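## Task

Take the masking tape roll off the desk and put it on the counter. Every carton on the desk must stay off the floor. Release the roll and move the robot away from it. The robot must not tip over or finish leaning. The result only counts if the roll stays put without the robot holding it.

## Robot and tools

ROBOT. A wheeled cart with a head camera and two arms, left_arm and right_arm, each ending in a gripper with one fixed jaw and one swinging jaw. The base can drive forward or backward and turn on the spot, but cannot move sideways. The cart is 0.53 m wide and spans x = -0.35 to 0.07 m in the base frame. Loose objects may occasionally get nudged by something outside the robot.

FRAMES. Base frame: origin on the floor between the drive wheels, x forward, y left, z up. The reported left_hand and right_hand positions are in this frame and mark the tip of each fixed jaw; a held object sits beside that tip on the swinging-jaw side. Hand axes: z runs out along the fingers, y from the swinging jaw toward the fixed jaw. The odometry frame is the base frame as it stood when the scene began; base_odometry counts wheel rotation only, so wheel slip shows up as movement. Heading is positive leftward, range -3.142 to 3.142.

ARM GEOMETRY. Each arm pans about a vertical axis at x = -0.060, y = +0.155 (left) or -0.155 m (right). The shoulder sits 0.03 m out from that axis and 0.89 m high. Links: upper arm 0.116, forearm 0.135, hand 0.162 m. A jaw tip reaches about 0.44 m from its pan axis at most and cannot get below about 0.55 m above the floor. Payload: roughly 0.4 kg per hand at full stretch, 0.7 kg within 0.28 m of the pan axis, about 1 kg for both hands together that close in.

execute_actions. Argument actions is a list holding one action or none (empty just returns state and images). An action may contain base, joints, or both; its motions begin together. base holds exactly one command: translate_m (metres, a relative drive from where the base last measured itself, forward positive, -1.4 to 1.4) or rotate_rad (radians, relative turn, left/counter-clockwise positive, -3.2 to 3.2). joints is a map from joint name to an absolute target angle in radians; unnamed joints keep heading toward their previous targets. Optional cameras: a list from head_camera, left_wrist_camera, right_wrist_camera, all; omitted/null/all gives every camera, [] gives none. Unknown keys or out-of-range values reject the whole call with no motion. One action lasts at most 15 s.

JOINT RANGES (tolerance for done in brackets). head_pan_rad -3.2..3.2 (0.02), 0 forward, positive left. head_tilt_rad -0.76..1.45 (0.02), 0 level, positive down. Per arm (prefix left_arm_ or right_arm_): shoulder_pan_rad -1.919..1.919 (0.02); shoulder_lift_rad -1.745..1.745 (0.1); elbow_flex_rad -1.69..1.58 (0.07); wrist_flex_rad -1.658..1.658 (0.03); wrist_roll_rad -2.743..2.841 (0.02); gripper_rad 0..1.919 (0.03).

PAN: at 0 the left arm points left and the right arm right; positive swings clockwise from above; straight ahead is +1.571 for left_arm and -1.571 for right_arm. BEND: with lift, elbow and wrist at 0 the upper arm leans 0.24 rad outward from vertical and forearm and fingers are horizontal; positive bends downward; the sum of the three is the finger angle below horizontal (1.571 = pointing down, which requires the forearm no more than 0.08 rad above horizontal). ROLL: -1.522 closes the jaws across the arm's plane with the fixed jaw on the left looking outward; 1.619 puts it on the right; 0.049 closes within the plane, fixed jaw below (level fingers) or toward the pan axis (fingers down). With level fingers over furniture, keep the fixed jaw on the left, since the hand body protrudes about 0.08 m on the side opposite it. GRIPPER opening between tips: 0 -> 0.003 m, 0.3 -> 0.026, 0.6 -> 0.049, 1 -> 0.076, 1.919 -> 0.106. Grip force grows as the target goes below the contact angle, maxing out about 0.2 rad below; going further can trip the jaw. A holding jaw reads off_target; done means empty or hardly gripping.

STOWED POSE: left_arm pan -1.75, lift 0.05, elbow 1.35, wrist_flex -1.55, wrist_roll -1.52; right_arm the same with pan 1.75. Stow in two steps away from loose items: wrist_flex and wrist_roll first, then the other three. Leaving stow with the wrists first risks hitting or wedging on the cart. Stowed, turning in place needs 0.44 m free around the origin. Turning or reversing close to a desk can snag the cart's rear and tip the robot.

wait: seconds 0..10; nothing new is commanded, returns the same report. zoom_image: camera plus region [x0, y0, x1, y1] in pixels of that camera's latest full image, at most 504 x 504. finished_scene: scene = current scene number; ends it permanently, so the goal must already hold stably.

RESULTS. base_status and joint_status describe how the last action's motions ended: done (base: wheels turned as commanded, slip possible); off_target (stopped short, may still push; for an empty arm this means load sag, an obstacle, or a tripped motor); time_out (target dropped, holds position); joint command not followed / not_followed (a self-collision check between links or arms blocked those targets, may be retried every action until cleared; gripper targets still run). contact_stop never occurs. on_its_own lists uncommanded motion. A reported stop cancels later calls in the same reply. Motor temperatures list one number per arm joint in joint_positions order; MOTOR HOT appears from 55 °C, and at 70 °C an OVER-TEMPERATURE FAULT halts that arm (keys say limit_stop_at_motor_heat; resend the targets after cooling).

SAG AND ERRORS. Loaded or outstretched joints settle off target toward gravity; offset the next target by the observed sag. Hand positions may be a few cm off, differently per arm. Camera calibrations are approximate, more so for wrist cameras.

AVOID. A joint stuck over about 0.30 rad off target for about 2 s trips its motor (no status says so), cutting torque to 20 %, which may drop a load. The simulation keeps running while you compose a reply, so a stuck joint counts as tripped. Reset: once its reading is steady, target 0.2 rad from the reading on the side away from the original target (or 0.04 rad past the range end; for a jaw, the end itself). To stop a blocked joint pushing, set its target to its reading. Never let the arms or hands collide or press on each other. Pushing or pulling hard, especially pulling something in front, can tip the robot. Avoid drops, slips, slams and knocking cartons to the floor.

Each tool is called after ">>>" in YAML: its name, and indented under it one key for each argument.

## Session

>>> execute_actions:
  actions: []

Scene clock: 0.00 s.
Motor temperatures (°C, as the motors report them): left_arm=[30 29 29 29 29] | right_arm=[30 31 29 33 29]
base_odometry: x=+0.000 y=+0.000 heading=+0.000 (m, m, rad; odometry frame)
base_status: not commanded
joint_positions: head_pan_rad=-0.001 head_tilt_rad=-0.031 left_arm_shoulder_pan_rad=-1.763 left_arm_shoulder_lift_rad=+0.051 left_arm_elbow_flex_rad=+1.404 left_arm_wrist_flex_rad=-1.618 left_arm_wrist_roll_rad=-1.496 left_arm_gripper_rad=+1.920 right_arm_shoulder_pan_rad=+1.718 right_arm_shoulder_lift_rad=+0.118 right_arm_elbow_flex_rad=+1.274 right_arm_wrist_flex_rad=-1.481 right_arm_wrist_roll_rad=-1.546 right_arm_gripper_rad=+1.920
joint_status: not commanded
left_hand: x=-0.2973 y=+0.1010 z=+0.8972 quat_wxyz=(-0.063, -0.643, -0.070, +0.760) (m; base frame)
right_hand: x=-0.3188 y=-0.1244 z=+0.8851 quat_wxyz=(-0.045, +0.672, -0.058, -0.737) (m; base frame)
pictures: head_camera, left_wrist_camera, right_wrist_camera
Images, in order (width x height): head_camera 644x476, left_wrist_camera 644x476, right_wrist_camera 644x476.

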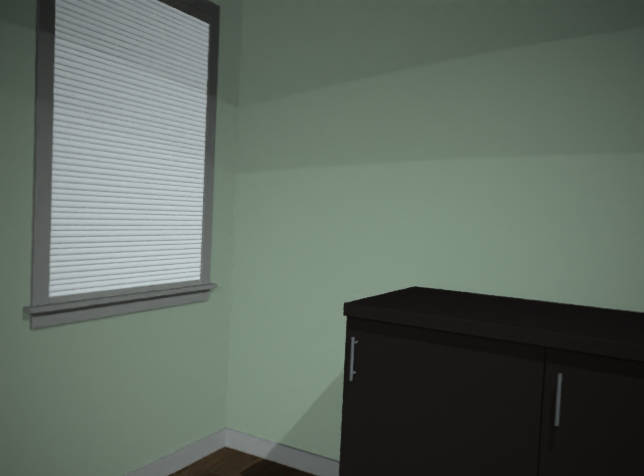

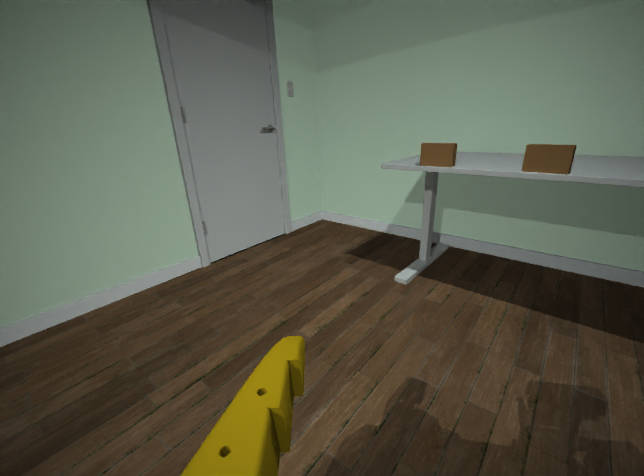

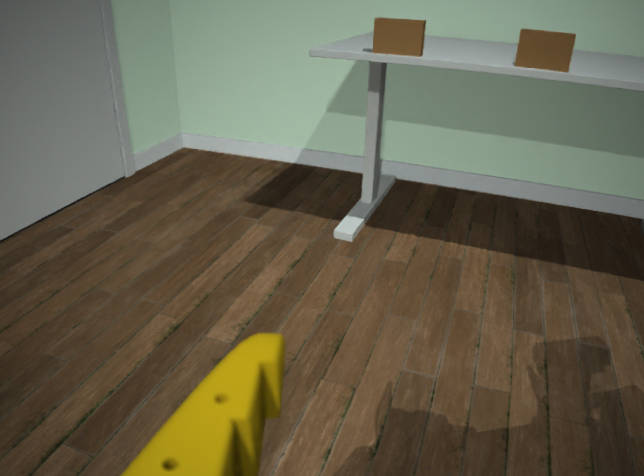

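>>> execute_actions:
  actions:
    - {"joints":{"head_pan_rad":2.6,"head_tilt_rad":0.35}}
  cameras: ["head_camera"]

>>> execute_actions:
  actions:
    - {"joints":{"head_pan_rad":-0.5,"head_tilt_rad":0.45}}
  cameras: ["head_camera"]

Scene clock: 6.97 s.
Motor temperatures (°C, as the motors report them): left_arm=[30 29 29 29 29] | right_arm=[30 31 29 33 29]
base_odometry: x=+0.000 y=+0.000 heading=+0.000 (m, m, rad; odometry frame)
base_status: not commanded
joint_positions: head_pan_rad=+2.590 head_tilt_rad=+0.343 left_arm_shoulder_pan_rad=-1.763 left_arm_shoulder_lift_rad=+0.051 left_arm_elbow_flex_rad=+1.404 left_arm_wrist_flex_rad=-1.618 left_arm_wrist_roll_rad=-1.496 left_arm_gripper_rad=+1.920 right_arm_shoulder_pan_rad=+1.718 right_arm_shoulder_lift_rad=+0.118 right_arm_elbow_flex_rad=+1.274 right_arm_wrist_flex_rad=-1.481 right_arm_wrist_roll_rad=-1.546 right_arm_gripper_rad=+1.920
joint_status: all done
left_hand: x=-0.2973 y=+0.1010 z=+0.8972 quat_wxyz=(-0.063, -0.643, -0.070, +0.760) (m; base frame)
right_hand: x=-0.3188 y=-0.1244 z=+0.8851 quat_wxyz=(-0.045, +0.672, -0.058, -0.737) (m; base frame)
pictures: head_camera
camera_calibration (this result's frames):
head_camera: T_world_to_cam=[[0.497543, 0.867222, 0.0194003, -0.00416993], [0.330822, -0.16903, -0.928432, 1.12923], [-0.801878, 0.468353, -0.370996, 0.378609], [0, 0, 0, 1]] pos_world=[-0.0679019, 0.0171674, 1.18896]
Images, in order (width x height): head_camera 644x476.

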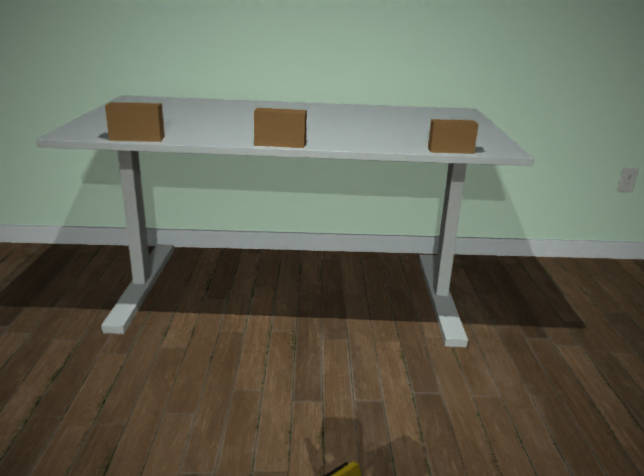

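Scene clock: 9.83 s.
Motor temperatures (°C, as the motors report them): left_arm=[30 29 29 29 29] | right_arm=[30 31 29 33 29]
base_odometry: x=+0.000 y=+0.000 heading=+0.000 (m, m, rad; odometry frame)
base_status: not commanded
joint_positions: head_pan_rad=-0.490 head_tilt_rad=+0.444 left_arm_shoulder_pan_rad=-1.763 left_arm_shoulder_lift_rad=+0.051 left_arm_elbow_flex_rad=+1.404 left_arm_wrist_flex_rad=-1.618 left_arm_wrist_roll_rad=-1.496 left_arm_gripper_rad=+1.920 right_arm_shoulder_pan_rad=+1.718 right_arm_shoulder_lift_rad=+0.118 right_arm_elbow_flex_rad=+1.274 right_arm_wrist_flex_rad=-1.481 right_arm_wrist_roll_rad=-1.546 right_arm_gripper_rad=+1.920
joint_status: all done
left_hand: x=-0.2973 y=+0.1010 z=+0.8972 quat_wxyz=(-0.063, -0.643, -0.070, +0.760) (m; base frame)
right_hand: x=-0.3188 y=-0.1244 z=+0.8851 quat_wxyz=(-0.045, +0.672, -0.058, -0.737) (m; base frame)
pictures: head_camera
camera_calibration (this result's frames):
head_camera: T_world_to_cam=[[-0.441635, -0.897048, 0.0162243, -0.0446558], [-0.421059, 0.19126, -0.886639, 1.04579], [0.792255, -0.398402, -0.462177, 0.558483], [0, 0, 0, 1]] pos_world=[-0.0218434, -0.017575, 1.18608]
Images, in order (width x height): head_camera 644x476.

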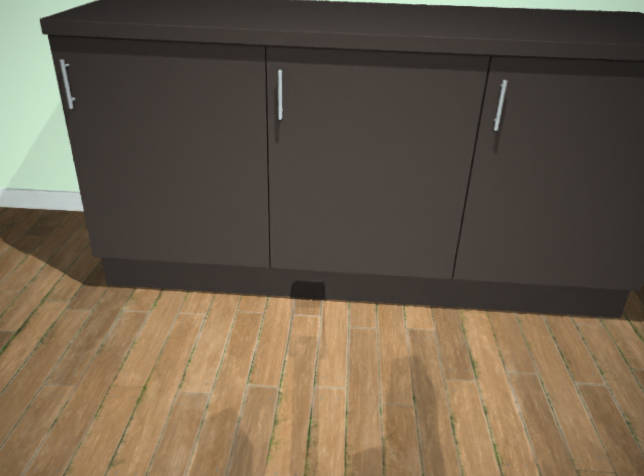

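>>> execute_actions:
  actions:
    - {"base":{"rotate_rad":2.62},"joints":{"head_pan_rad":0,"head_tilt_rad":0.5}}
  cameras: []

>>> execute_actions:
  actions:
    - {"base":{"translate_m":1.3}}
  cameras: ["head_camera"]

Scene clock: 30.67 s.
Motor temperatures (°C, as the motors report them): left_arm=[30 29 29 29 29] | right_arm=[30 31 29 33 29]
base_odometry: x=-0.001 y=+0.000 heading=+2.619 (m, m, rad; odometry frame)
base_status: done
joint_positions: head_pan_rad=-0.010 head_tilt_rad=+0.494 left_arm_shoulder_pan_rad=-1.763 left_arm_shoulder_lift_rad=+0.051 left_arm_elbow_flex_rad=+1.404 left_arm_wrist_flex_rad=-1.618 left_arm_wrist_roll_rad=-1.496 left_arm_gripper_rad=+1.920 right_arm_shoulder_pan_rad=+1.718 right_arm_shoulder_lift_rad=+0.118 right_arm_elbow_flex_rad=+1.274 right_arm_wrist_flex_rad=-1.481 right_arm_wrist_roll_rad=-1.546 right_arm_gripper_rad=+1.920
joint_status: all done
left_hand: x=-0.2973 y=+0.1010 z=+0.8972 quat_wxyz=(-0.063, -0.643, -0.070, +0.760) (m; base frame)
right_hand: x=-0.3188 y=-0.1244 z=+0.8851 quat_wxyz=(-0.045, +0.672, -0.058, -0.737) (m; base frame)
pictures: none
No camera images: the call's "cameras" was empty. Leave "cameras" out to get every camera's image.

Scene clock: 38.00 s.
Motor temperatures (°C, as the motors report them): left_arm=[30 29 29 29 29] | right_arm=[30 31 29 33 29]
base_odometry: x=-1.130 y=+0.645 heading=+2.620 (m, m, rad; odometry frame)
base_status: done
joint_positions: head_pan_rad=-0.010 head_tilt_rad=+0.494 left_arm_shoulder_pan_rad=-1.763 left_arm_shoulder_lift_rad=+0.051 left_arm_elbow_flex_rad=+1.404 left_arm_wrist_flex_rad=-1.618 left_arm_wrist_roll_rad=-1.496 left_arm_gripper_rad=+1.920 right_arm_shoulder_pan_rad=+1.718 right_arm_shoulder_lift_rad=+0.118 right_arm_elbow_flex_rad=+1.274 right_arm_wrist_flex_rad=-1.481 right_arm_wrist_roll_rad=-1.546 right_arm_gripper_rad=+1.920
joint_status: not commanded
left_hand: x=-0.2973 y=+0.1010 z=+0.8972 quat_wxyz=(-0.063, -0.643, -0.070, +0.760) (m; base frame)
right_hand: x=-0.3188 y=-0.1244 z=+0.8851 quat_wxyz=(-0.045, +0.672, -0.058, -0.737) (m; base frame)
pictures: head_camera
camera_calibration (this result's frames):
head_camera: T_world_to_cam=[[0.0233297, -0.999622, 0.0145661, -0.0208938], [-0.505881, -0.024371, -0.862259, 1.01374], [0.862288, 0.0127476, -0.506258, 0.612511], [0, 0, 0, 1]] pos_world=[-0.0148415, -0.00398804, 1.1845]
Images, in order (width x height): head_camera 644x476.

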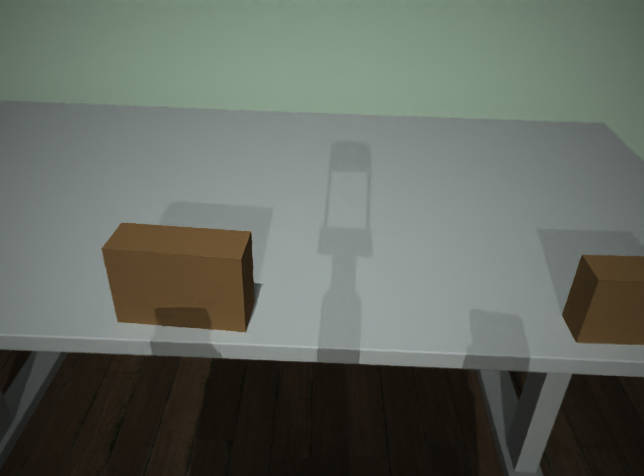

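>>> execute_actions:
  actions:
    - {"joints":{"head_pan_rad":0.6}}
  cameras: ["head_camera"]

>>> execute_actions:
  actions:
    - {"joints":{"head_pan_rad":-0.45}}
  cameras: ["head_camera"]

Scene clock: 43.00 s.
Motor temperatures (°C, as the motors report them): left_arm=[30 29 29 29 29] | right_arm=[30 31 29 33 29]
base_odometry: x=-1.130 y=+0.645 heading=+2.620 (m, m, rad; odometry frame)
base_status: not commanded
joint_positions: head_pan_rad=+0.590 head_tilt_rad=+0.494 left_arm_shoulder_pan_rad=-1.763 left_arm_shoulder_lift_rad=+0.051 left_arm_elbow_flex_rad=+1.404 left_arm_wrist_flex_rad=-1.618 left_arm_wrist_roll_rad=-1.496 left_arm_gripper_rad=+1.920 right_arm_shoulder_pan_rad=+1.718 right_arm_shoulder_lift_rad=+0.118 right_arm_elbow_flex_rad=+1.274 right_arm_wrist_flex_rad=-1.481 right_arm_wrist_roll_rad=-1.546 right_arm_gripper_rad=+1.920
joint_status: all done
left_hand: x=-0.2973 y=+0.1010 z=+0.8972 quat_wxyz=(-0.063, -0.643, -0.070, +0.760) (m; base frame)
right_hand: x=-0.3188 y=-0.1244 z=+0.8851 quat_wxyz=(-0.045, +0.672, -0.058, -0.737) (m; base frame)
pictures: head_camera
camera_calibration (this result's frames):
head_camera: T_world_to_cam=[[0.583644, -0.811879, 0.0145661, 0.00544099], [-0.403775, -0.305736, -0.862259, 1.01854], [0.704503, 0.497371, -0.506258, 0.605095], [0, 0, 0, 1]] pos_world=[-0.0182059, 0.0148652, 1.1845]
Images, in order (width x height): head_camera 644x476.

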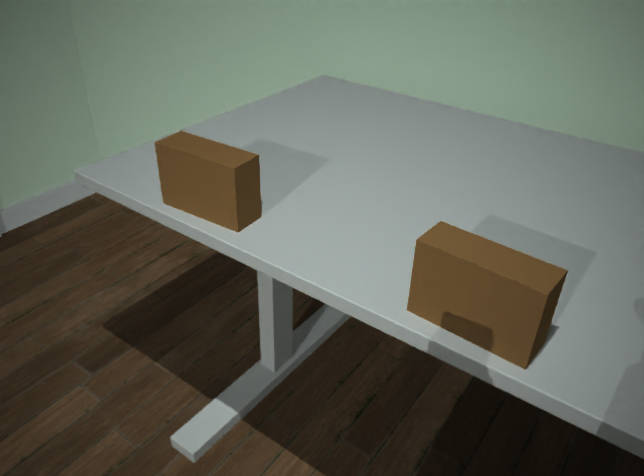

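Scene clock: 44.50 s.
Motor temperatures (°C, as the motors report them): left_arm=[30 29 29 29 29] | right_arm=[30 31 29 33 29]
base_odometry: x=-1.130 y=+0.645 heading=+2.620 (m, m, rad; odometry frame)
base_status: not commanded
joint_positions: head_pan_rad=-0.440 head_tilt_rad=+0.494 left_arm_shoulder_pan_rad=-1.763 left_arm_shoulder_lift_rad=+0.051 left_arm_elbow_flex_rad=+1.404 left_arm_wrist_flex_rad=-1.618 left_arm_wrist_roll_rad=-1.496 left_arm_gripper_rad=+1.920 right_arm_shoulder_pan_rad=+1.718 right_arm_shoulder_lift_rad=+0.118 right_arm_elbow_flex_rad=+1.274 right_arm_wrist_flex_rad=-1.481 right_arm_wrist_roll_rad=-1.546 right_arm_gripper_rad=+1.920
joint_status: all done
left_hand: x=-0.2973 y=+0.1010 z=+0.8972 quat_wxyz=(-0.063, -0.643, -0.070, +0.760) (m; base frame)
right_hand: x=-0.3188 y=-0.1244 z=+0.8851 quat_wxyz=(-0.045, +0.672, -0.058, -0.737) (m; base frame)
pictures: head_camera
camera_calibration (this result's frames):
head_camera: T_world_to_cam=[[-0.395547, -0.91833, 0.0145661, -0.040581], [-0.46998, 0.188755, -0.862259, 1.01543], [0.789089, -0.347909, -0.506258, 0.609071], [0, 0, 0, 1]] pos_world=[-0.0194323, -0.0170321, 1.1845]
Images, in order (width x height): head_camera 644x476.

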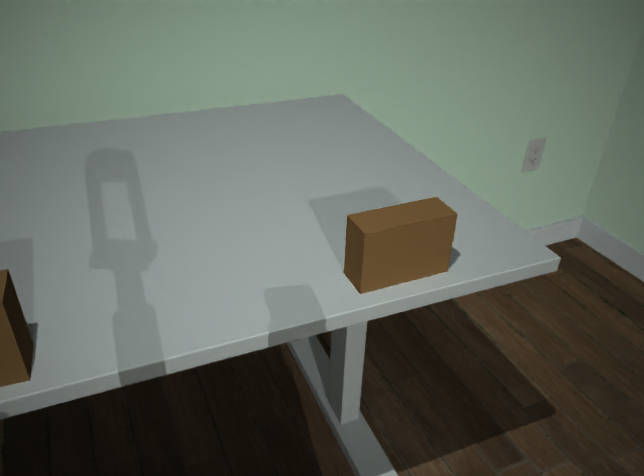

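>>> execute_actions:
  actions:
    - {"base":{"translate_m":0.33},"joints":{"head_pan_rad":0.55,"head_tilt_rad":0.85}}
  cameras: ["head_camera"]

Scene clock: 51.73 s.
Motor temperatures (°C, as the motors report them): left_arm=[30 29 29 29 29] | right_arm=[30 31 29 33 29]
base_odometry: x=-1.416 y=+0.809 heading=+2.620 (m, m, rad; odometry frame)
base_status: done
joint_positions: head_pan_rad=+0.540 head_tilt_rad=+0.845 left_arm_shoulder_pan_rad=-1.763 left_arm_shoulder_lift_rad=+0.051 left_arm_elbow_flex_rad=+1.404 left_arm_wrist_flex_rad=-1.618 left_arm_wrist_roll_rad=-1.496 left_arm_gripper_rad=+1.920 right_arm_shoulder_pan_rad=+1.718 right_arm_shoulder_lift_rad=+0.118 right_arm_elbow_flex_rad=+1.274 right_arm_wrist_flex_rad=-1.481 right_arm_wrist_roll_rad=-1.546 right_arm_gripper_rad=+1.920
joint_status: all done
left_hand: x=-0.2973 y=+0.1010 z=+0.8972 quat_wxyz=(-0.063, -0.643, -0.070, +0.760) (m; base frame)
right_hand: x=-0.3188 y=-0.1244 z=+0.8851 quat_wxyz=(-0.045, +0.672, -0.058, -0.737) (m; base frame)
pictures: head_camera
camera_calibration (this result's frames):
head_camera: T_world_to_cam=[[0.544944, -0.838469, 0.00224015, 0.0178092], [-0.646304, -0.42175, -0.635938, 0.746646], [0.53416, 0.345103, -0.771737, 0.902655], [0, 0, 0, 1]] pos_world=[-0.00930637, 0.0183213, 1.17139]
Images, in order (width x height): head_camera 644x476.

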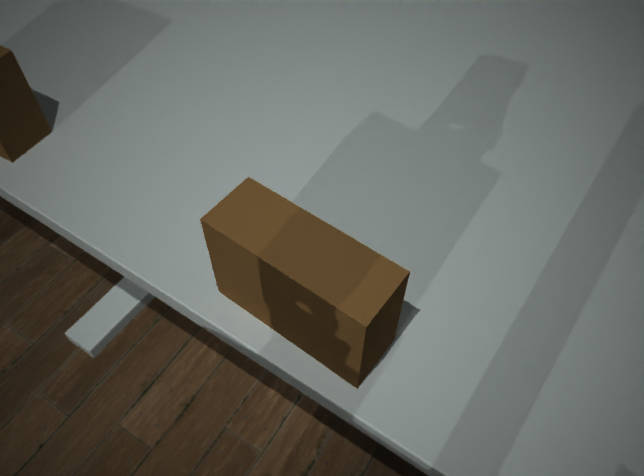

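>>> execute_actions:
  actions:
    - {"joints":{"head_pan_rad":-0.8,"head_tilt_rad":0.7}}
  cameras: ["head_camera"]

>>> execute_actions:
  actions:
    - {"joints":{"head_pan_rad":1.0,"head_tilt_rad":0.55}}
  cameras: ["head_camera"]

Scene clock: 56.93 s.
Motor temperatures (°C, as the motors report them): left_arm=[30 29 29 29 29] | right_arm=[30 31 29 33 29]
base_odometry: x=-1.416 y=+0.809 heading=+2.620 (m, m, rad; odometry frame)
base_status: not commanded
joint_positions: head_pan_rad=-0.790 head_tilt_rad=+0.714 left_arm_shoulder_pan_rad=-1.763 left_arm_shoulder_lift_rad=+0.051 left_arm_elbow_flex_rad=+1.404 left_arm_wrist_flex_rad=-1.618 left_arm_wrist_roll_rad=-1.496 left_arm_gripper_rad=+1.920 right_arm_shoulder_pan_rad=+1.718 right_arm_shoulder_lift_rad=+0.118 right_arm_elbow_flex_rad=+1.274 right_arm_wrist_flex_rad=-1.481 right_arm_wrist_roll_rad=-1.546 right_arm_gripper_rad=+1.920
joint_status: all done
left_hand: x=-0.2973 y=+0.1010 z=+0.8972 quat_wxyz=(-0.063, -0.643, -0.070, +0.760) (m; base frame)
right_hand: x=-0.3188 y=-0.1244 z=+0.8851 quat_wxyz=(-0.045, +0.672, -0.058, -0.737) (m; base frame)
pictures: head_camera
camera_calibration (this result's frames):
head_camera: T_world_to_cam=[[-0.684784, -0.728713, 0.00693663, -0.0453936], [-0.500858, 0.463708, -0.730833, 0.862705], [0.529351, -0.503937, -0.682522, 0.799743], [0, 0, 0, 1]] pos_world=[-0.0223363, -0.0301025, 1.17665]
Images, in order (width x height): head_camera 644x476.

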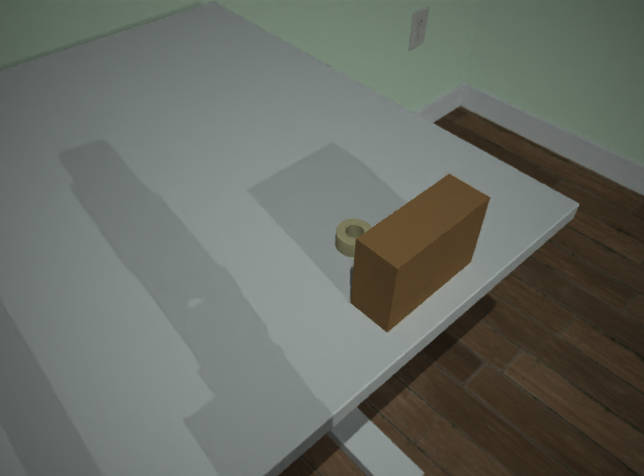

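Scene clock: 58.93 s.
Motor temperatures (°C, as the motors report them): left_arm=[30 29 29 29 29] | right_arm=[30 31 29 33 29]
base_odometry: x=-1.416 y=+0.809 heading=+2.620 (m, m, rad; odometry frame)
base_status: not commanded
joint_positions: head_pan_rad=+0.990 head_tilt_rad=+0.564 left_arm_shoulder_pan_rad=-1.763 left_arm_shoulder_lift_rad=+0.051 left_arm_elbow_flex_rad=+1.404 left_arm_wrist_flex_rad=-1.618 left_arm_wrist_roll_rad=-1.496 left_arm_gripper_rad=+1.920 right_arm_shoulder_pan_rad=+1.718 right_arm_shoulder_lift_rad=+0.118 right_arm_elbow_flex_rad=+1.274 right_arm_wrist_flex_rad=-1.481 right_arm_wrist_roll_rad=-1.546 right_arm_gripper_rad=+1.920
joint_status: all done
left_hand: x=-0.2973 y=+0.1010 z=+0.8972 quat_wxyz=(-0.063, -0.643, -0.070, +0.760) (m; base frame)
right_hand: x=-0.3188 y=-0.1244 z=+0.8851 quat_wxyz=(-0.045, +0.672, -0.058, -0.737) (m; base frame)
pictures: head_camera
camera_calibration (this result's frames):
head_camera: T_world_to_cam=[[0.854247, -0.519725, 0.0122028, 0.0208794], [-0.285254, -0.488223, -0.824784, 0.980977], [0.434618, 0.701088, -0.565316, 0.660387], [0, 0, 0, 1]] pos_world=[-0.0250253, 0.0267976, 1.18217]
Images, in order (width x height): head_camera 644x476.

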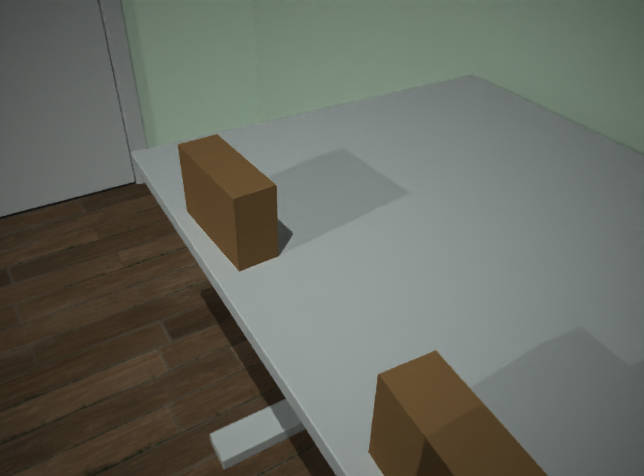

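>>> execute_actions:
  actions:
    - {"base":{"translate_m":-0.4},"joints":{"head_pan_rad":-0.3,"head_tilt_rad":0.75,"right_arm_shoulder_pan_rad":-1.57,"right_arm_shoulder_lift_rad":-0.3,"right_arm_elbow_flex_rad":0.3}}
  cameras: []

>>> execute_actions:
  actions:
    - {"base":{"rotate_rad":-0.7},"joints":{"right_arm_wrist_flex_rad":1.0,"right_arm_wrist_roll_rad":-1.522,"right_arm_gripper_rad":0.9}}
  cameras: []

>>> execute_actions:
  actions:
    - {"base":{"translate_m":0.31}}
  cameras: []

>>> execute_actions:
  actions:
    - {"base":{"rotate_rad":0.7}}

Scene clock: 96.13 s.
Motor temperatures (°C, as the motors report them): left_arm=[30 29 29 29 29] | right_arm=[30 31 29 33 29]
base_odometry: x=-1.070 y=+0.610 heading=+2.618 (m, m, rad; odometry frame)
base_status: done
joint_positions: head_pan_rad=-0.290 head_tilt_rad=+0.745 left_arm_shoulder_pan_rad=-1.763 left_arm_shoulder_lift_rad=+0.051 left_arm_elbow_flex_rad=+1.404 left_arm_wrist_flex_rad=-1.618 left_arm_wrist_roll_rad=-1.496 left_arm_gripper_rad=+1.920 right_arm_shoulder_pan_rad=-1.562 right_arm_shoulder_lift_rad=-0.270 right_arm_elbow_flex_rad=+0.333 right_arm_wrist_flex_rad=-1.481 right_arm_wrist_roll_rad=-1.546 right_arm_gripper_rad=+1.920
joint_status: all done
left_hand: x=-0.2973 y=+0.1010 z=+0.8972 quat_wxyz=(-0.063, -0.643, -0.070, +0.760) (m; base frame)
right_hand: x=+0.1268 y=-0.1490 z=+1.1653 quat_wxyz=(+0.997, +0.001, +0.076, +0.007) (m; base frame)
pictures: none
No camera images: the call's "cameras" was empty. Leave "cameras" out to get every camera's image.

Scene clock: 98.53 s.
Motor temperatures (°C, as the motors report them): left_arm=[30 29 29 29 29] | right_arm=[30 31 29 33 29]
base_odometry: x=-1.069 y=+0.609 heading=+1.919 (m, m, rad; odometry frame)
base_status: done
joint_positions: head_pan_rad=-0.290 head_tilt_rad=+0.745 left_arm_shoulder_pan_rad=-1.763 left_arm_shoulder_lift_rad=+0.051 left_arm_elbow_flex_rad=+1.404 left_arm_wrist_flex_rad=-1.618 left_arm_wrist_roll_rad=-1.496 left_arm_gripper_rad=+1.920 right_arm_shoulder_pan_rad=-1.562 right_arm_shoulder_lift_rad=-0.270 right_arm_elbow_flex_rad=+0.333 right_arm_wrist_flex_rad=+0.994 right_arm_wrist_roll_rad=-1.532 right_arm_gripper_rad=+0.907
joint_status: all done
left_hand: x=-0.2973 y=+0.1010 z=+0.8972 quat_wxyz=(-0.063, -0.643, -0.070, +0.760) (m; base frame)
right_hand: x=+0.1810 y=-0.1495 z=+0.8667 quat_wxyz=(+0.254, +0.009, +0.967, +0.000) (m; base frame)
pictures: none
No camera images: the call's "cameras" was empty. Leave "cameras" out to get every camera's image.

Scene clock: 101.00 s.
Motor temperatures (°C, as the motors report them): left_arm=[30 29 29 29 29] | right_arm=[30 31 29 33 29]
base_odometry: x=-1.173 y=+0.901 heading=+1.915 (m, m, rad; odometry frame)
base_status: done
joint_positions: head_pan_rad=-0.290 head_tilt_rad=+0.745 left_arm_shoulder_pan_rad=-1.763 left_arm_shoulder_lift_rad=+0.051 left_arm_elbow_flex_rad=+1.404 left_arm_wrist_flex_rad=-1.618 left_arm_wrist_roll_rad=-1.496 left_arm_gripper_rad=+1.920 right_arm_shoulder_pan_rad=-1.562 right_arm_shoulder_lift_rad=-0.270 right_arm_elbow_flex_rad=+0.333 right_arm_wrist_flex_rad=+0.994 right_arm_wrist_roll_rad=-1.532 right_arm_gripper_rad=+0.907
joint_status: not commanded
left_hand: x=-0.2973 y=+0.1010 z=+0.8972 quat_wxyz=(-0.063, -0.643, -0.070, +0.760) (m; base frame)
right_hand: x=+0.1810 y=-0.1495 z=+0.8667 quat_wxyz=(+0.254, +0.009, +0.967, +0.000) (m; base frame)
pictures: none
No camera images: the call's "cameras" was empty. Leave "cameras" out to get every camera's image.

Scene clock: 102.57 s.
Motor temperatures (°C, as the motors report them): left_arm=[30 29 29 29 29] | right_arm=[30 31 29 33 29]
base_odometry: x=-1.173 y=+0.900 heading=+2.614 (m, m, rad; odometry frame)
base_status: done
joint_positions: head_pan_rad=-0.290 head_tilt_rad=+0.745 left_arm_shoulder_pan_rad=-1.763 left_arm_shoulder_lift_rad=+0.051 left_arm_elbow_flex_rad=+1.404 left_arm_wrist_flex_rad=-1.618 left_arm_wrist_roll_rad=-1.496 left_arm_gripper_rad=+1.920 right_arm_shoulder_pan_rad=-1.562 right_arm_shoulder_lift_rad=-0.270 right_arm_elbow_flex_rad=+0.333 right_arm_wrist_flex_rad=+0.994 right_arm_wrist_roll_rad=-1.532 right_arm_gripper_rad=+0.907
joint_status: not commanded
left_hand: x=-0.2973 y=+0.1010 z=+0.8972 quat_wxyz=(-0.063, -0.643, -0.070, +0.760) (m; base frame)
right_hand: x=+0.1810 y=-0.1495 z=+0.8667 quat_wxyz=(+0.254, +0.009, +0.967, +0.000) (m; base frame)
pictures: head_camera, left_wrist_camera, right_wrist_camera
camera_calibration (this result's frames):
head_camera: T_world_to_cam=[[-0.25154, -0.967829, 0.00585523, -0.0237865], [-0.682711, 0.173143, -0.709879, 0.83004], [0.686028, -0.18256, -0.7043, 0.832173], [0, 0, 0, 1]] pos_world=[-0.0101995, -0.0148149, 1.17547]
right_wrist_camera: T_world_to_cam=[[0.0189294, -0.999131, -0.0371352, -0.121288], [-0.998445, -0.0208379, 0.0516973, 0.151499], [-0.0524262, 0.0360989, -0.997972, 0.951902], [0, 0, 0, 1]] pos_world=[0.203464, -0.152388, 0.937635]
Images, in order (width x height): head_camera 644x476, left_wrist_camera 644x476, right_wrist_camera 644x476.

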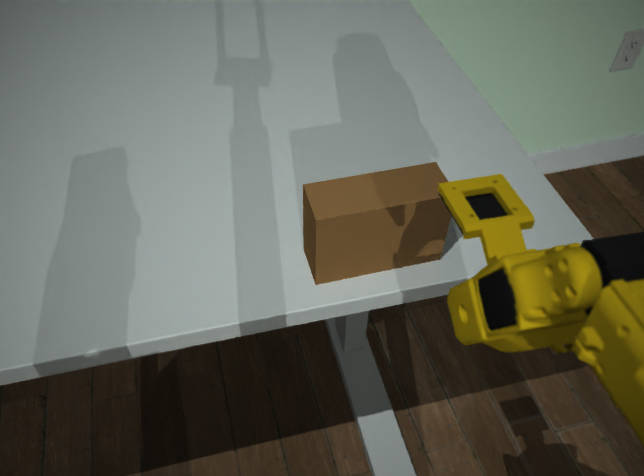

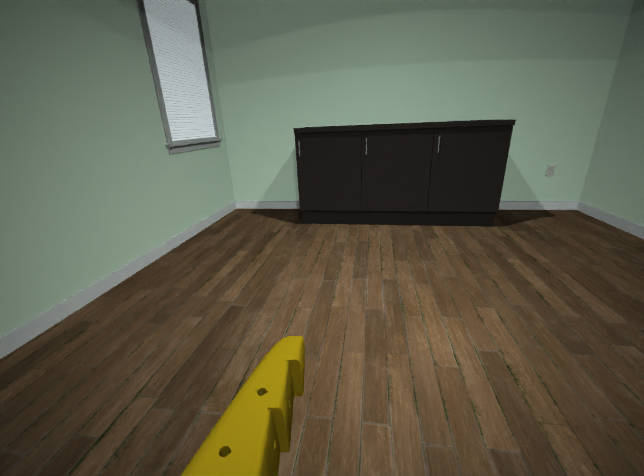

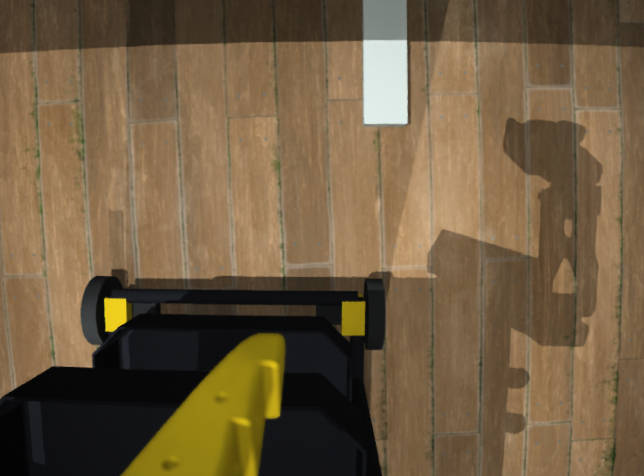

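>>> execute_actions:
  actions:
    - {"base":{"translate_m":0.22},"joints":{"right_arm_shoulder_lift_rad":0.08,"right_arm_elbow_flex_rad":-0.5,"right_arm_wrist_flex_rad":1.5,"head_tilt_rad":1.0,"head_pan_rad":-0.45}}
  cameras: ["head_camera","right_wrist_camera"]

Scene clock: 121.93 s.
Motor temperatures (°C, as the motors report them): left_arm=[30 29 29 29 29] | right_arm=[30 31 30 33 29]
base_odometry: x=-1.363 y=+1.010 heading=+2.618 (m, m, rad; odometry frame)
base_status: done
joint_positions: head_pan_rad=-0.440 head_tilt_rad=+0.995 left_arm_shoulder_pan_rad=-1.763 left_arm_shoulder_lift_rad=+0.051 left_arm_elbow_flex_rad=+1.404 left_arm_wrist_flex_rad=-1.618 left_arm_wrist_roll_rad=-1.496 left_arm_gripper_rad=+1.920 right_arm_shoulder_pan_rad=-1.562 right_arm_shoulder_lift_rad=+0.092 right_arm_elbow_flex_rad=-0.466 right_arm_wrist_flex_rad=+1.496 right_arm_wrist_roll_rad=-1.532 right_arm_gripper_rad=+0.907
joint_status: all done
left_hand: x=-0.2973 y=+0.1010 z=+0.8972 quat_wxyz=(-0.063, -0.643, -0.070, +0.760) (m; base frame)
right_hand: x=+0.2018 y=-0.1497 z=+0.9130 quat_wxyz=(+0.223, +0.009, +0.975, +0.000) (m; base frame)
pictures: head_camera, right_wrist_camera
camera_calibration (this result's frames):
head_camera: T_world_to_cam=[[-0.392972, -0.919545, -0.00321111, -0.0199985], [-0.788478, 0.338753, -0.513369, 0.598887], [0.473154, -0.199208, -0.858162, 0.999263], [0, 0, 0, 1]] pos_world=[-0.00845471, -0.022203, 1.16492]
right_wrist_camera: T_world_to_cam=[[0.0164804, -0.999109, -0.0388662, -0.118077], [-0.993046, -0.0208874, 0.115858, 0.110201], [-0.116566, 0.0366865, -0.992505, 1.0072], [0, 0, 0, 1]] pos_world=[0.228786, -0.15262, 0.982292]
Images, in order (width x height): head_camera 644x476, right_wrist_camera 644x476.

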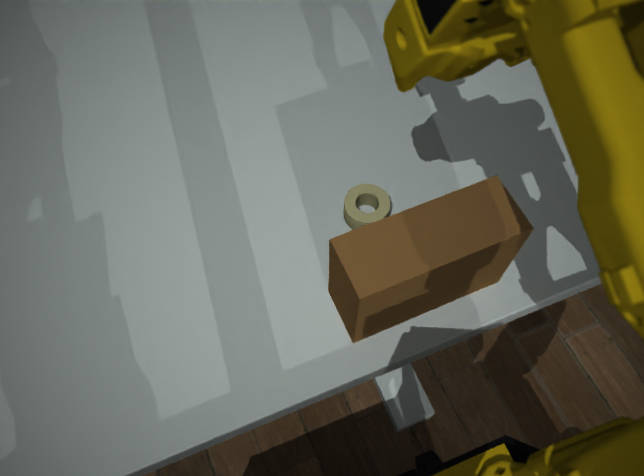

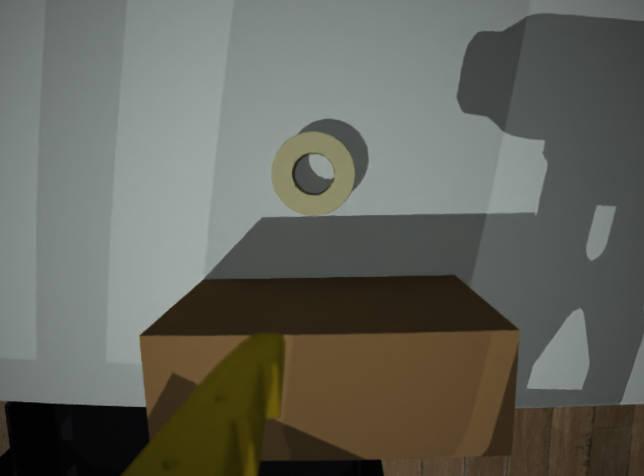

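>>> execute_actions:
  actions:
    - {"joints":{"right_arm_shoulder_pan_rad":-1.67,"right_arm_shoulder_lift_rad":0.55,"right_arm_elbow_flex_rad":-0.635,"right_arm_wrist_flex_rad":1.35}}
  cameras: ["head_camera","right_wrist_camera"]

Scene clock: 139.90 s.
Motor temperatures (°C, as the motors report them): left_arm=[30 29 29 29 29] | right_arm=[30 31 30 33 29]
base_odometry: x=-1.363 y=+1.010 heading=+2.618 (m, m, rad; odometry frame)
base_status: not commanded
joint_positions: head_pan_rad=-0.440 head_tilt_rad=+0.995 left_arm_shoulder_pan_rad=-1.763 left_arm_shoulder_lift_rad=+0.051 left_arm_elbow_flex_rad=+1.404 left_arm_wrist_flex_rad=-1.618 left_arm_wrist_roll_rad=-1.496 left_arm_gripper_rad=+1.920 right_arm_shoulder_pan_rad=-1.661 right_arm_shoulder_lift_rad=+0.572 right_arm_elbow_flex_rad=-0.599 right_arm_wrist_flex_rad=+1.360 right_arm_wrist_roll_rad=-1.532 right_arm_gripper_rad=+0.907
joint_status: all done
left_hand: x=-0.2973 y=+0.1010 z=+0.8972 quat_wxyz=(-0.063, -0.643, -0.070, +0.760) (m; base frame)
right_hand: x=+0.2255 y=-0.1213 z=+0.8264 quat_wxyz=(+0.119, -0.040, +0.992, +0.006) (m; base frame)
pictures: head_camera, right_wrist_camera
camera_calibration (this result's frames):
head_camera: T_world_to_cam=[[-0.392972, -0.919545, -0.00321111, -0.0199985], [-0.788478, 0.338753, -0.513369, 0.598887], [0.473154, -0.199208, -0.858162, 0.999263], [0, 0, 0, 1]] pos_world=[-0.00845472, -0.022203, 1.16492]
right_wrist_camera: T_world_to_cam=[[0.107217, -0.99329, -0.0433585, -0.109547], [-0.940211, -0.115474, 0.320421, -0.0481167], [-0.323278, 0.00641153, -0.946282, 0.927722], [0, 0, 0, 1]] pos_world=[0.266417, -0.120317, 0.888555]
Images, in order (width x height): head_camera 644x476, right_wrist_camera 644x476.

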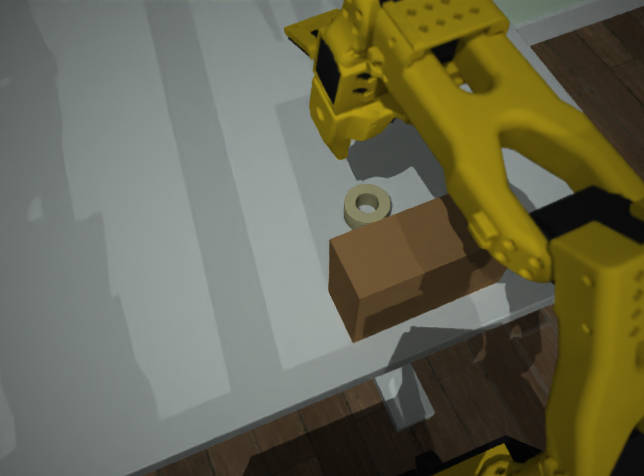

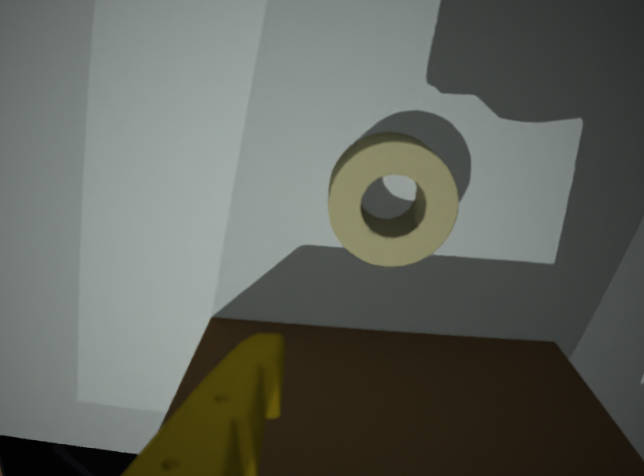

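>>> execute_actions:
  actions:
    - {"joints":{"right_arm_shoulder_pan_rad":-1.705,"right_arm_shoulder_lift_rad":0.87,"right_arm_elbow_flex_rad":-0.625,"right_arm_wrist_flex_rad":1.08}}
  cameras: ["head_camera","right_wrist_camera"]

Scene clock: 151.17 s.
Motor temperatures (°C, as the motors report them): left_arm=[30 29 29 29 29] | right_arm=[30 31 30 33 29]
base_odometry: x=-1.363 y=+1.010 heading=+2.618 (m, m, rad; odometry frame)
base_status: not commanded
joint_positions: head_pan_rad=-0.440 head_tilt_rad=+0.995 left_arm_shoulder_pan_rad=-1.763 left_arm_shoulder_lift_rad=+0.051 left_arm_elbow_flex_rad=+1.404 left_arm_wrist_flex_rad=-1.618 left_arm_wrist_roll_rad=-1.496 left_arm_gripper_rad=+1.920 right_arm_shoulder_pan_rad=-1.697 right_arm_shoulder_lift_rad=+0.894 right_arm_elbow_flex_rad=-0.599 right_arm_wrist_flex_rad=+1.091 right_arm_wrist_roll_rad=-1.532 right_arm_gripper_rad=+0.907
joint_status: all done
left_hand: x=-0.2973 y=+0.1010 z=+0.8972 quat_wxyz=(-0.063, -0.643, -0.070, +0.760) (m; base frame)
right_hand: x=+0.2324 y=-0.1102 z=+0.7507 quat_wxyz=(+0.092, -0.058, +0.994, +0.006) (m; base frame)
pictures: head_camera, right_wrist_camera
camera_calibration (this result's frames):
head_camera: T_world_to_cam=[[-0.392972, -0.919545, -0.00321111, -0.0199985], [-0.788478, 0.338753, -0.513369, 0.598887], [0.473154, -0.199208, -0.858162, 0.999263], [0, 0, 0, 1]] pos_world=[-0.00845472, -0.022203, 1.16492]
right_wrist_camera: T_world_to_cam=[[0.139855, -0.989185, -0.0442062, -0.109046], [-0.91714, -0.146239, 0.370768, -0.0626649], [-0.373223, -0.0113105, -0.927673, 0.853878], [0, 0, 0, 1]] pos_world=[0.276465, -0.107373, 0.810533]
Images, in order (width x height): head_camera 644x476, right_wrist_camera 644x476.

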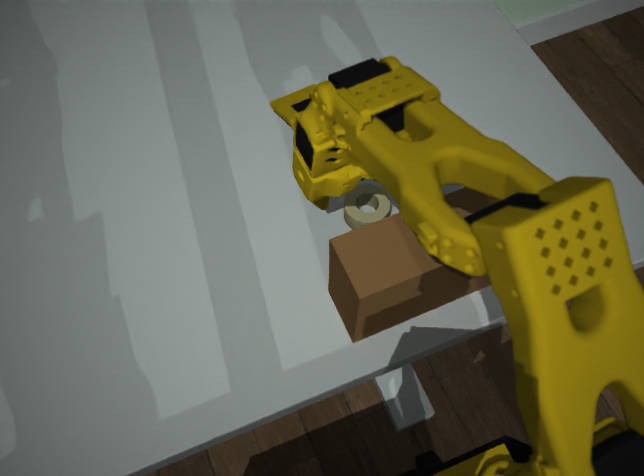

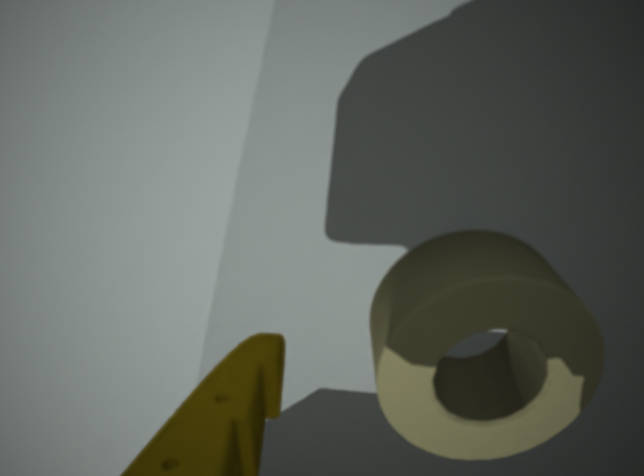

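>>> execute_actions:
  actions:
    - {"joints":{"right_arm_shoulder_pan_rad":-1.67,"right_arm_shoulder_lift_rad":0.96,"right_arm_wrist_flex_rad":1.035}}
  cameras: ["head_camera","right_wrist_camera"]

Scene clock: 157.57 s.
Motor temperatures (°C, as the motors report them): left_arm=[30 29 29 29 29] | right_arm=[30 31 30 33 29]
base_odometry: x=-1.363 y=+1.010 heading=+2.618 (m, m, rad; odometry frame)
base_status: not commanded
joint_positions: head_pan_rad=-0.440 head_tilt_rad=+0.995 left_arm_shoulder_pan_rad=-1.763 left_arm_shoulder_lift_rad=+0.051 left_arm_elbow_flex_rad=+1.404 left_arm_wrist_flex_rad=-1.618 left_arm_wrist_roll_rad=-1.496 left_arm_gripper_rad=+1.920 right_arm_shoulder_pan_rad=-1.678 right_arm_shoulder_lift_rad=+0.984 right_arm_elbow_flex_rad=-0.599 right_arm_wrist_flex_rad=+1.045 right_arm_wrist_roll_rad=-1.532 right_arm_gripper_rad=+0.907
joint_status: all done
left_hand: x=-0.2973 y=+0.1010 z=+0.8972 quat_wxyz=(-0.063, -0.643, -0.070, +0.760) (m; base frame)
right_hand: x=+0.2265 y=-0.1163 z=+0.7281 quat_wxyz=(+0.070, -0.048, +0.996, +0.004) (m; base frame)
pictures: head_camera, right_wrist_camera
camera_calibration (this result's frames):
head_camera: T_world_to_cam=[[-0.392972, -0.919545, -0.0032111, -0.0199985], [-0.788478, 0.338753, -0.51337, 0.598887], [0.473154, -0.199208, -0.858162, 0.999263], [0, 0, 0, 1]] pos_world=[-0.00845472, -0.022203, 1.16492]
right_wrist_camera: T_world_to_cam=[[0.119655, -0.991804, -0.0448122, -0.110548], [-0.90237, -0.127466, 0.411681, -0.0915589], [-0.414019, -0.00882244, -0.910226, 0.827535], [0, 0, 0, 1]] pos_world=[0.273223, -0.114012, 0.785983]
Images, in order (width x height): head_camera 644x476, right_wrist_camera 644x476.

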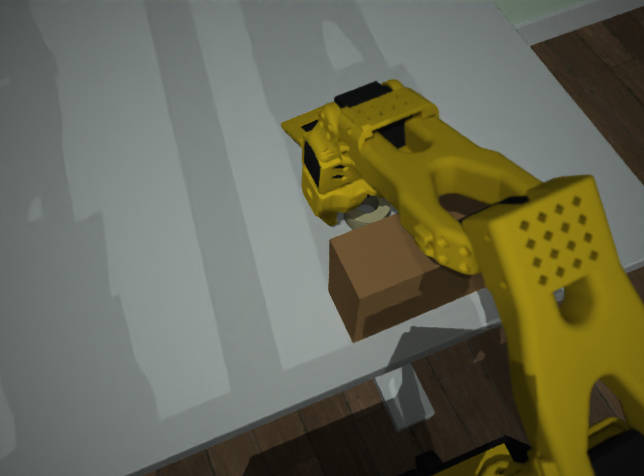

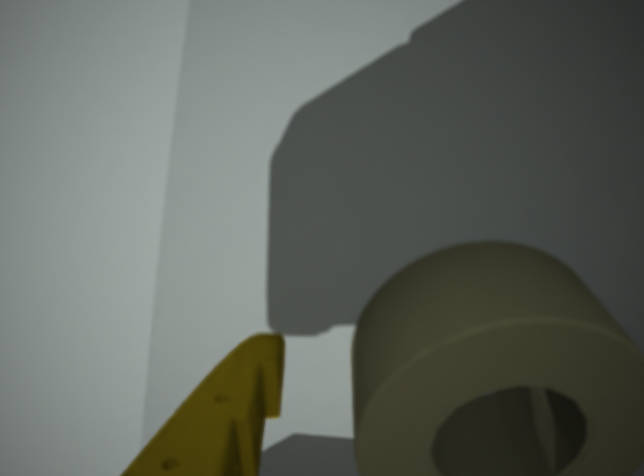

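>>> execute_actions:
  actions:
    - {"joints":{"right_arm_shoulder_pan_rad":-1.65,"right_arm_shoulder_lift_rad":1.005}}
  cameras: ["right_wrist_camera"]

>>> execute_actions:
  actions:
    - {"joints":{"right_arm_gripper_rad":0.32}}
  cameras: ["head_camera","right_wrist_camera"]

Scene clock: 162.73 s.
Motor temperatures (°C, as the motors report them): left_arm=[30 29 29 29 29] | right_arm=[30 31 30 33 29]
base_odometry: x=-1.363 y=+1.010 heading=+2.618 (m, m, rad; odometry frame)
base_status: not commanded
joint_positions: head_pan_rad=-0.440 head_tilt_rad=+0.995 left_arm_shoulder_pan_rad=-1.763 left_arm_shoulder_lift_rad=+0.051 left_arm_elbow_flex_rad=+1.404 left_arm_wrist_flex_rad=-1.618 left_arm_wrist_roll_rad=-1.496 left_arm_gripper_rad=+1.920 right_arm_shoulder_pan_rad=-1.663 right_arm_shoulder_lift_rad=+1.008 right_arm_elbow_flex_rad=-0.604 right_arm_wrist_flex_rad=+1.044 right_arm_wrist_roll_rad=-1.532 right_arm_gripper_rad=+0.907
joint_status: all done
left_hand: x=-0.2973 y=+0.1010 z=+0.8972 quat_wxyz=(-0.063, -0.643, -0.070, +0.760) (m; base frame)
right_hand: x=+0.2244 y=-0.1210 z=+0.7229 quat_wxyz=(+0.062, -0.041, +0.997, +0.003) (m; base frame)
pictures: right_wrist_camera
camera_calibration (this result's frames):
right_wrist_camera: T_world_to_cam=[[0.103673, -0.993592, -0.045019, -0.111617], [-0.897173, -0.112959, 0.426991, -0.102393], [-0.42934, -0.00387748, -0.903135, 0.820788], [0, 0, 0, 1]] pos_world=[0.272105, -0.119286, 0.779978]
Images, in order (width x height): right_wrist_camera 644x476.

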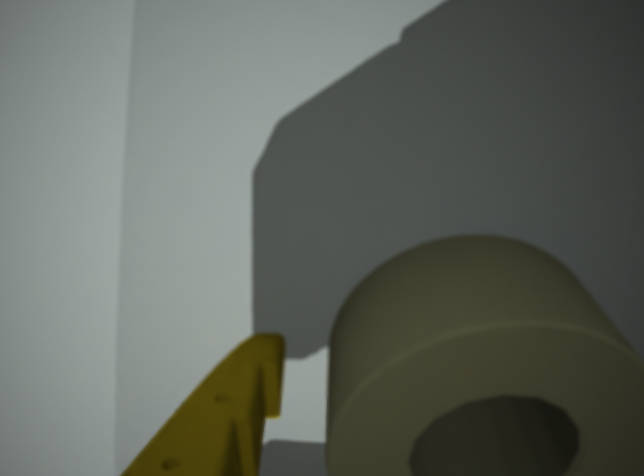

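Scene clock: 163.57 s.
Motor temperatures (°C, as the motors report them): left_arm=[30 29 29 29 29] | right_arm=[30 31 30 33 29]
base_odometry: x=-1.363 y=+1.010 heading=+2.618 (m, m, rad; odometry frame)
base_status: not commanded
joint_positions: head_pan_rad=-0.440 head_tilt_rad=+0.995 left_arm_shoulder_pan_rad=-1.763 left_arm_shoulder_lift_rad=+0.051 left_arm_elbow_flex_rad=+1.404 left_arm_wrist_flex_rad=-1.618 left_arm_wrist_roll_rad=-1.496 left_arm_gripper_rad=+1.920 right_arm_shoulder_pan_rad=-1.660 right_arm_shoulder_lift_rad=+1.009 right_arm_elbow_flex_rad=-0.605 right_arm_wrist_flex_rad=+1.044 right_arm_wrist_roll_rad=-1.532 right_arm_gripper_rad=+0.491
joint_status: right_arm_gripper_rad off_target (ended at +0.491, target +0.320)
left_hand: x=-0.2973 y=+0.1010 z=+0.8972 quat_wxyz=(-0.063, -0.643, -0.070, +0.760) (m; base frame)
right_hand: x=+0.2245 y=-0.1219 z=+0.7227 quat_wxyz=(+0.062, -0.039, +0.997, +0.003) (m; base frame)
pictures: head_camera, right_wrist_camera
camera_calibration (this result's frames):
head_camera: T_world_to_cam=[[-0.392973, -0.919545, -0.00321118, -0.0199984], [-0.788479, 0.338754, -0.513368, 0.598885], [0.473152, -0.199207, -0.858163, 0.999264], [0, 0, 0, 1]] pos_world=[-0.0084547, -0.022203, 1.16492]
right_wrist_camera: T_world_to_cam=[[0.100624, -0.993905, -0.045019, -0.111857], [-0.897515, -0.110206, 0.426991, -0.101864], [-0.42935, -0.00256027, -0.903135, 0.820863], [0, 0, 0, 1]] pos_world=[0.272269, -0.1203, 0.779809]
Images, in order (width x height): head_camera 644x476, right_wrist_camera 644x476.

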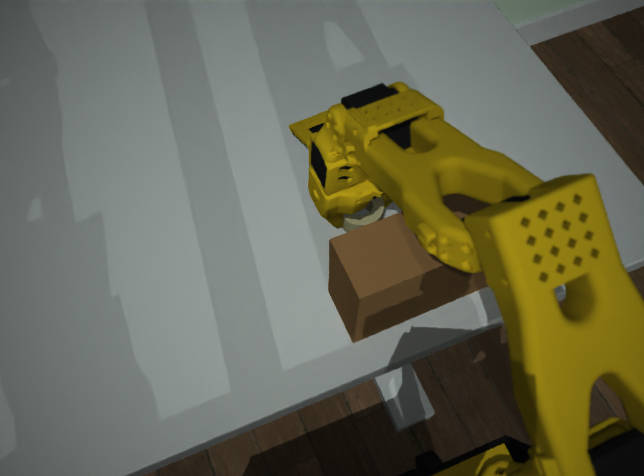

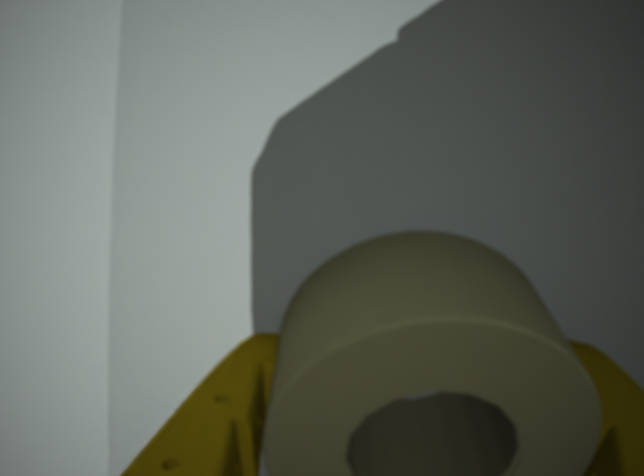

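>>> execute_actions:
  actions:
    - {"joints":{"right_arm_shoulder_lift_rad":0.0,"right_arm_wrist_flex_rad":1.3}}
  cameras: ["head_camera","right_wrist_camera"]

Scene clock: 169.13 s.
Motor temperatures (°C, as the motors report them): left_arm=[30 29 29 29 29] | right_arm=[30 31 30 33 29]
base_odometry: x=-1.363 y=+1.010 heading=+2.618 (m, m, rad; odometry frame)
base_status: not commanded
joint_positions: head_pan_rad=-0.440 head_tilt_rad=+0.995 left_arm_shoulder_pan_rad=-1.763 left_arm_shoulder_lift_rad=+0.051 left_arm_elbow_flex_rad=+1.404 left_arm_wrist_flex_rad=-1.618 left_arm_wrist_roll_rad=-1.496 left_arm_gripper_rad=+1.920 right_arm_shoulder_pan_rad=-1.660 right_arm_shoulder_lift_rad=+0.043 right_arm_elbow_flex_rad=-0.607 right_arm_wrist_flex_rad=+1.298 right_arm_wrist_roll_rad=-1.532 right_arm_gripper_rad=+0.491
joint_status: all done
left_hand: x=-0.2973 y=+0.1010 z=+0.8972 quat_wxyz=(-0.063, -0.643, -0.070, +0.760) (m; base frame)
right_hand: x=+0.2316 y=-0.1212 z=+0.9742 quat_wxyz=(+0.406, -0.036, +0.913, +0.020) (m; base frame)
pictures: head_camera, right_wrist_camera
camera_calibration (this result's frames):
head_camera: T_world_to_cam=[[-0.392972, -0.919545, -0.00321117, -0.0199984], [-0.788479, 0.338754, -0.513368, 0.598885], [0.473152, -0.199207, -0.858163, 0.999264], [0, 0, 0, 1]] pos_world=[-0.00845469, -0.022203, 1.16492]
right_wrist_camera: T_world_to_cam=[[0.127082, -0.991544, -0.0262754, -0.124724], [-0.956345, -0.115456, -0.268467, 0.487729], [0.263163, 0.0592455, -0.962931, 0.95635], [0, 0, 0, 1]] pos_world=[0.230611, -0.124018, 1.04856]
Images, in order (width x height): head_camera 644x476, right_wrist_camera 644x476.

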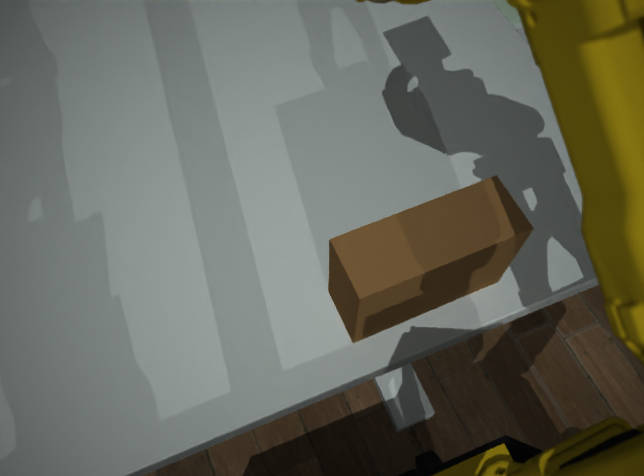

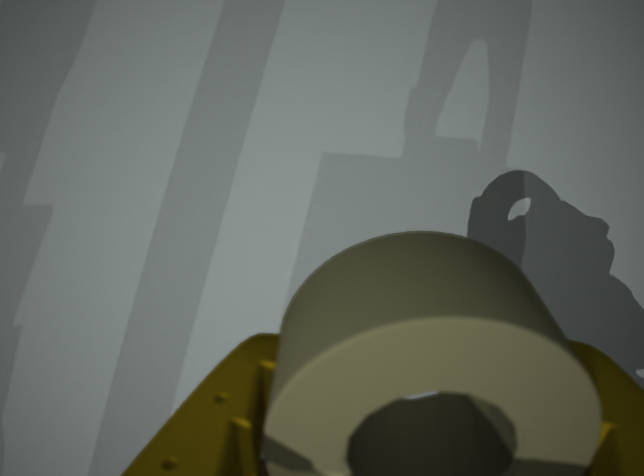

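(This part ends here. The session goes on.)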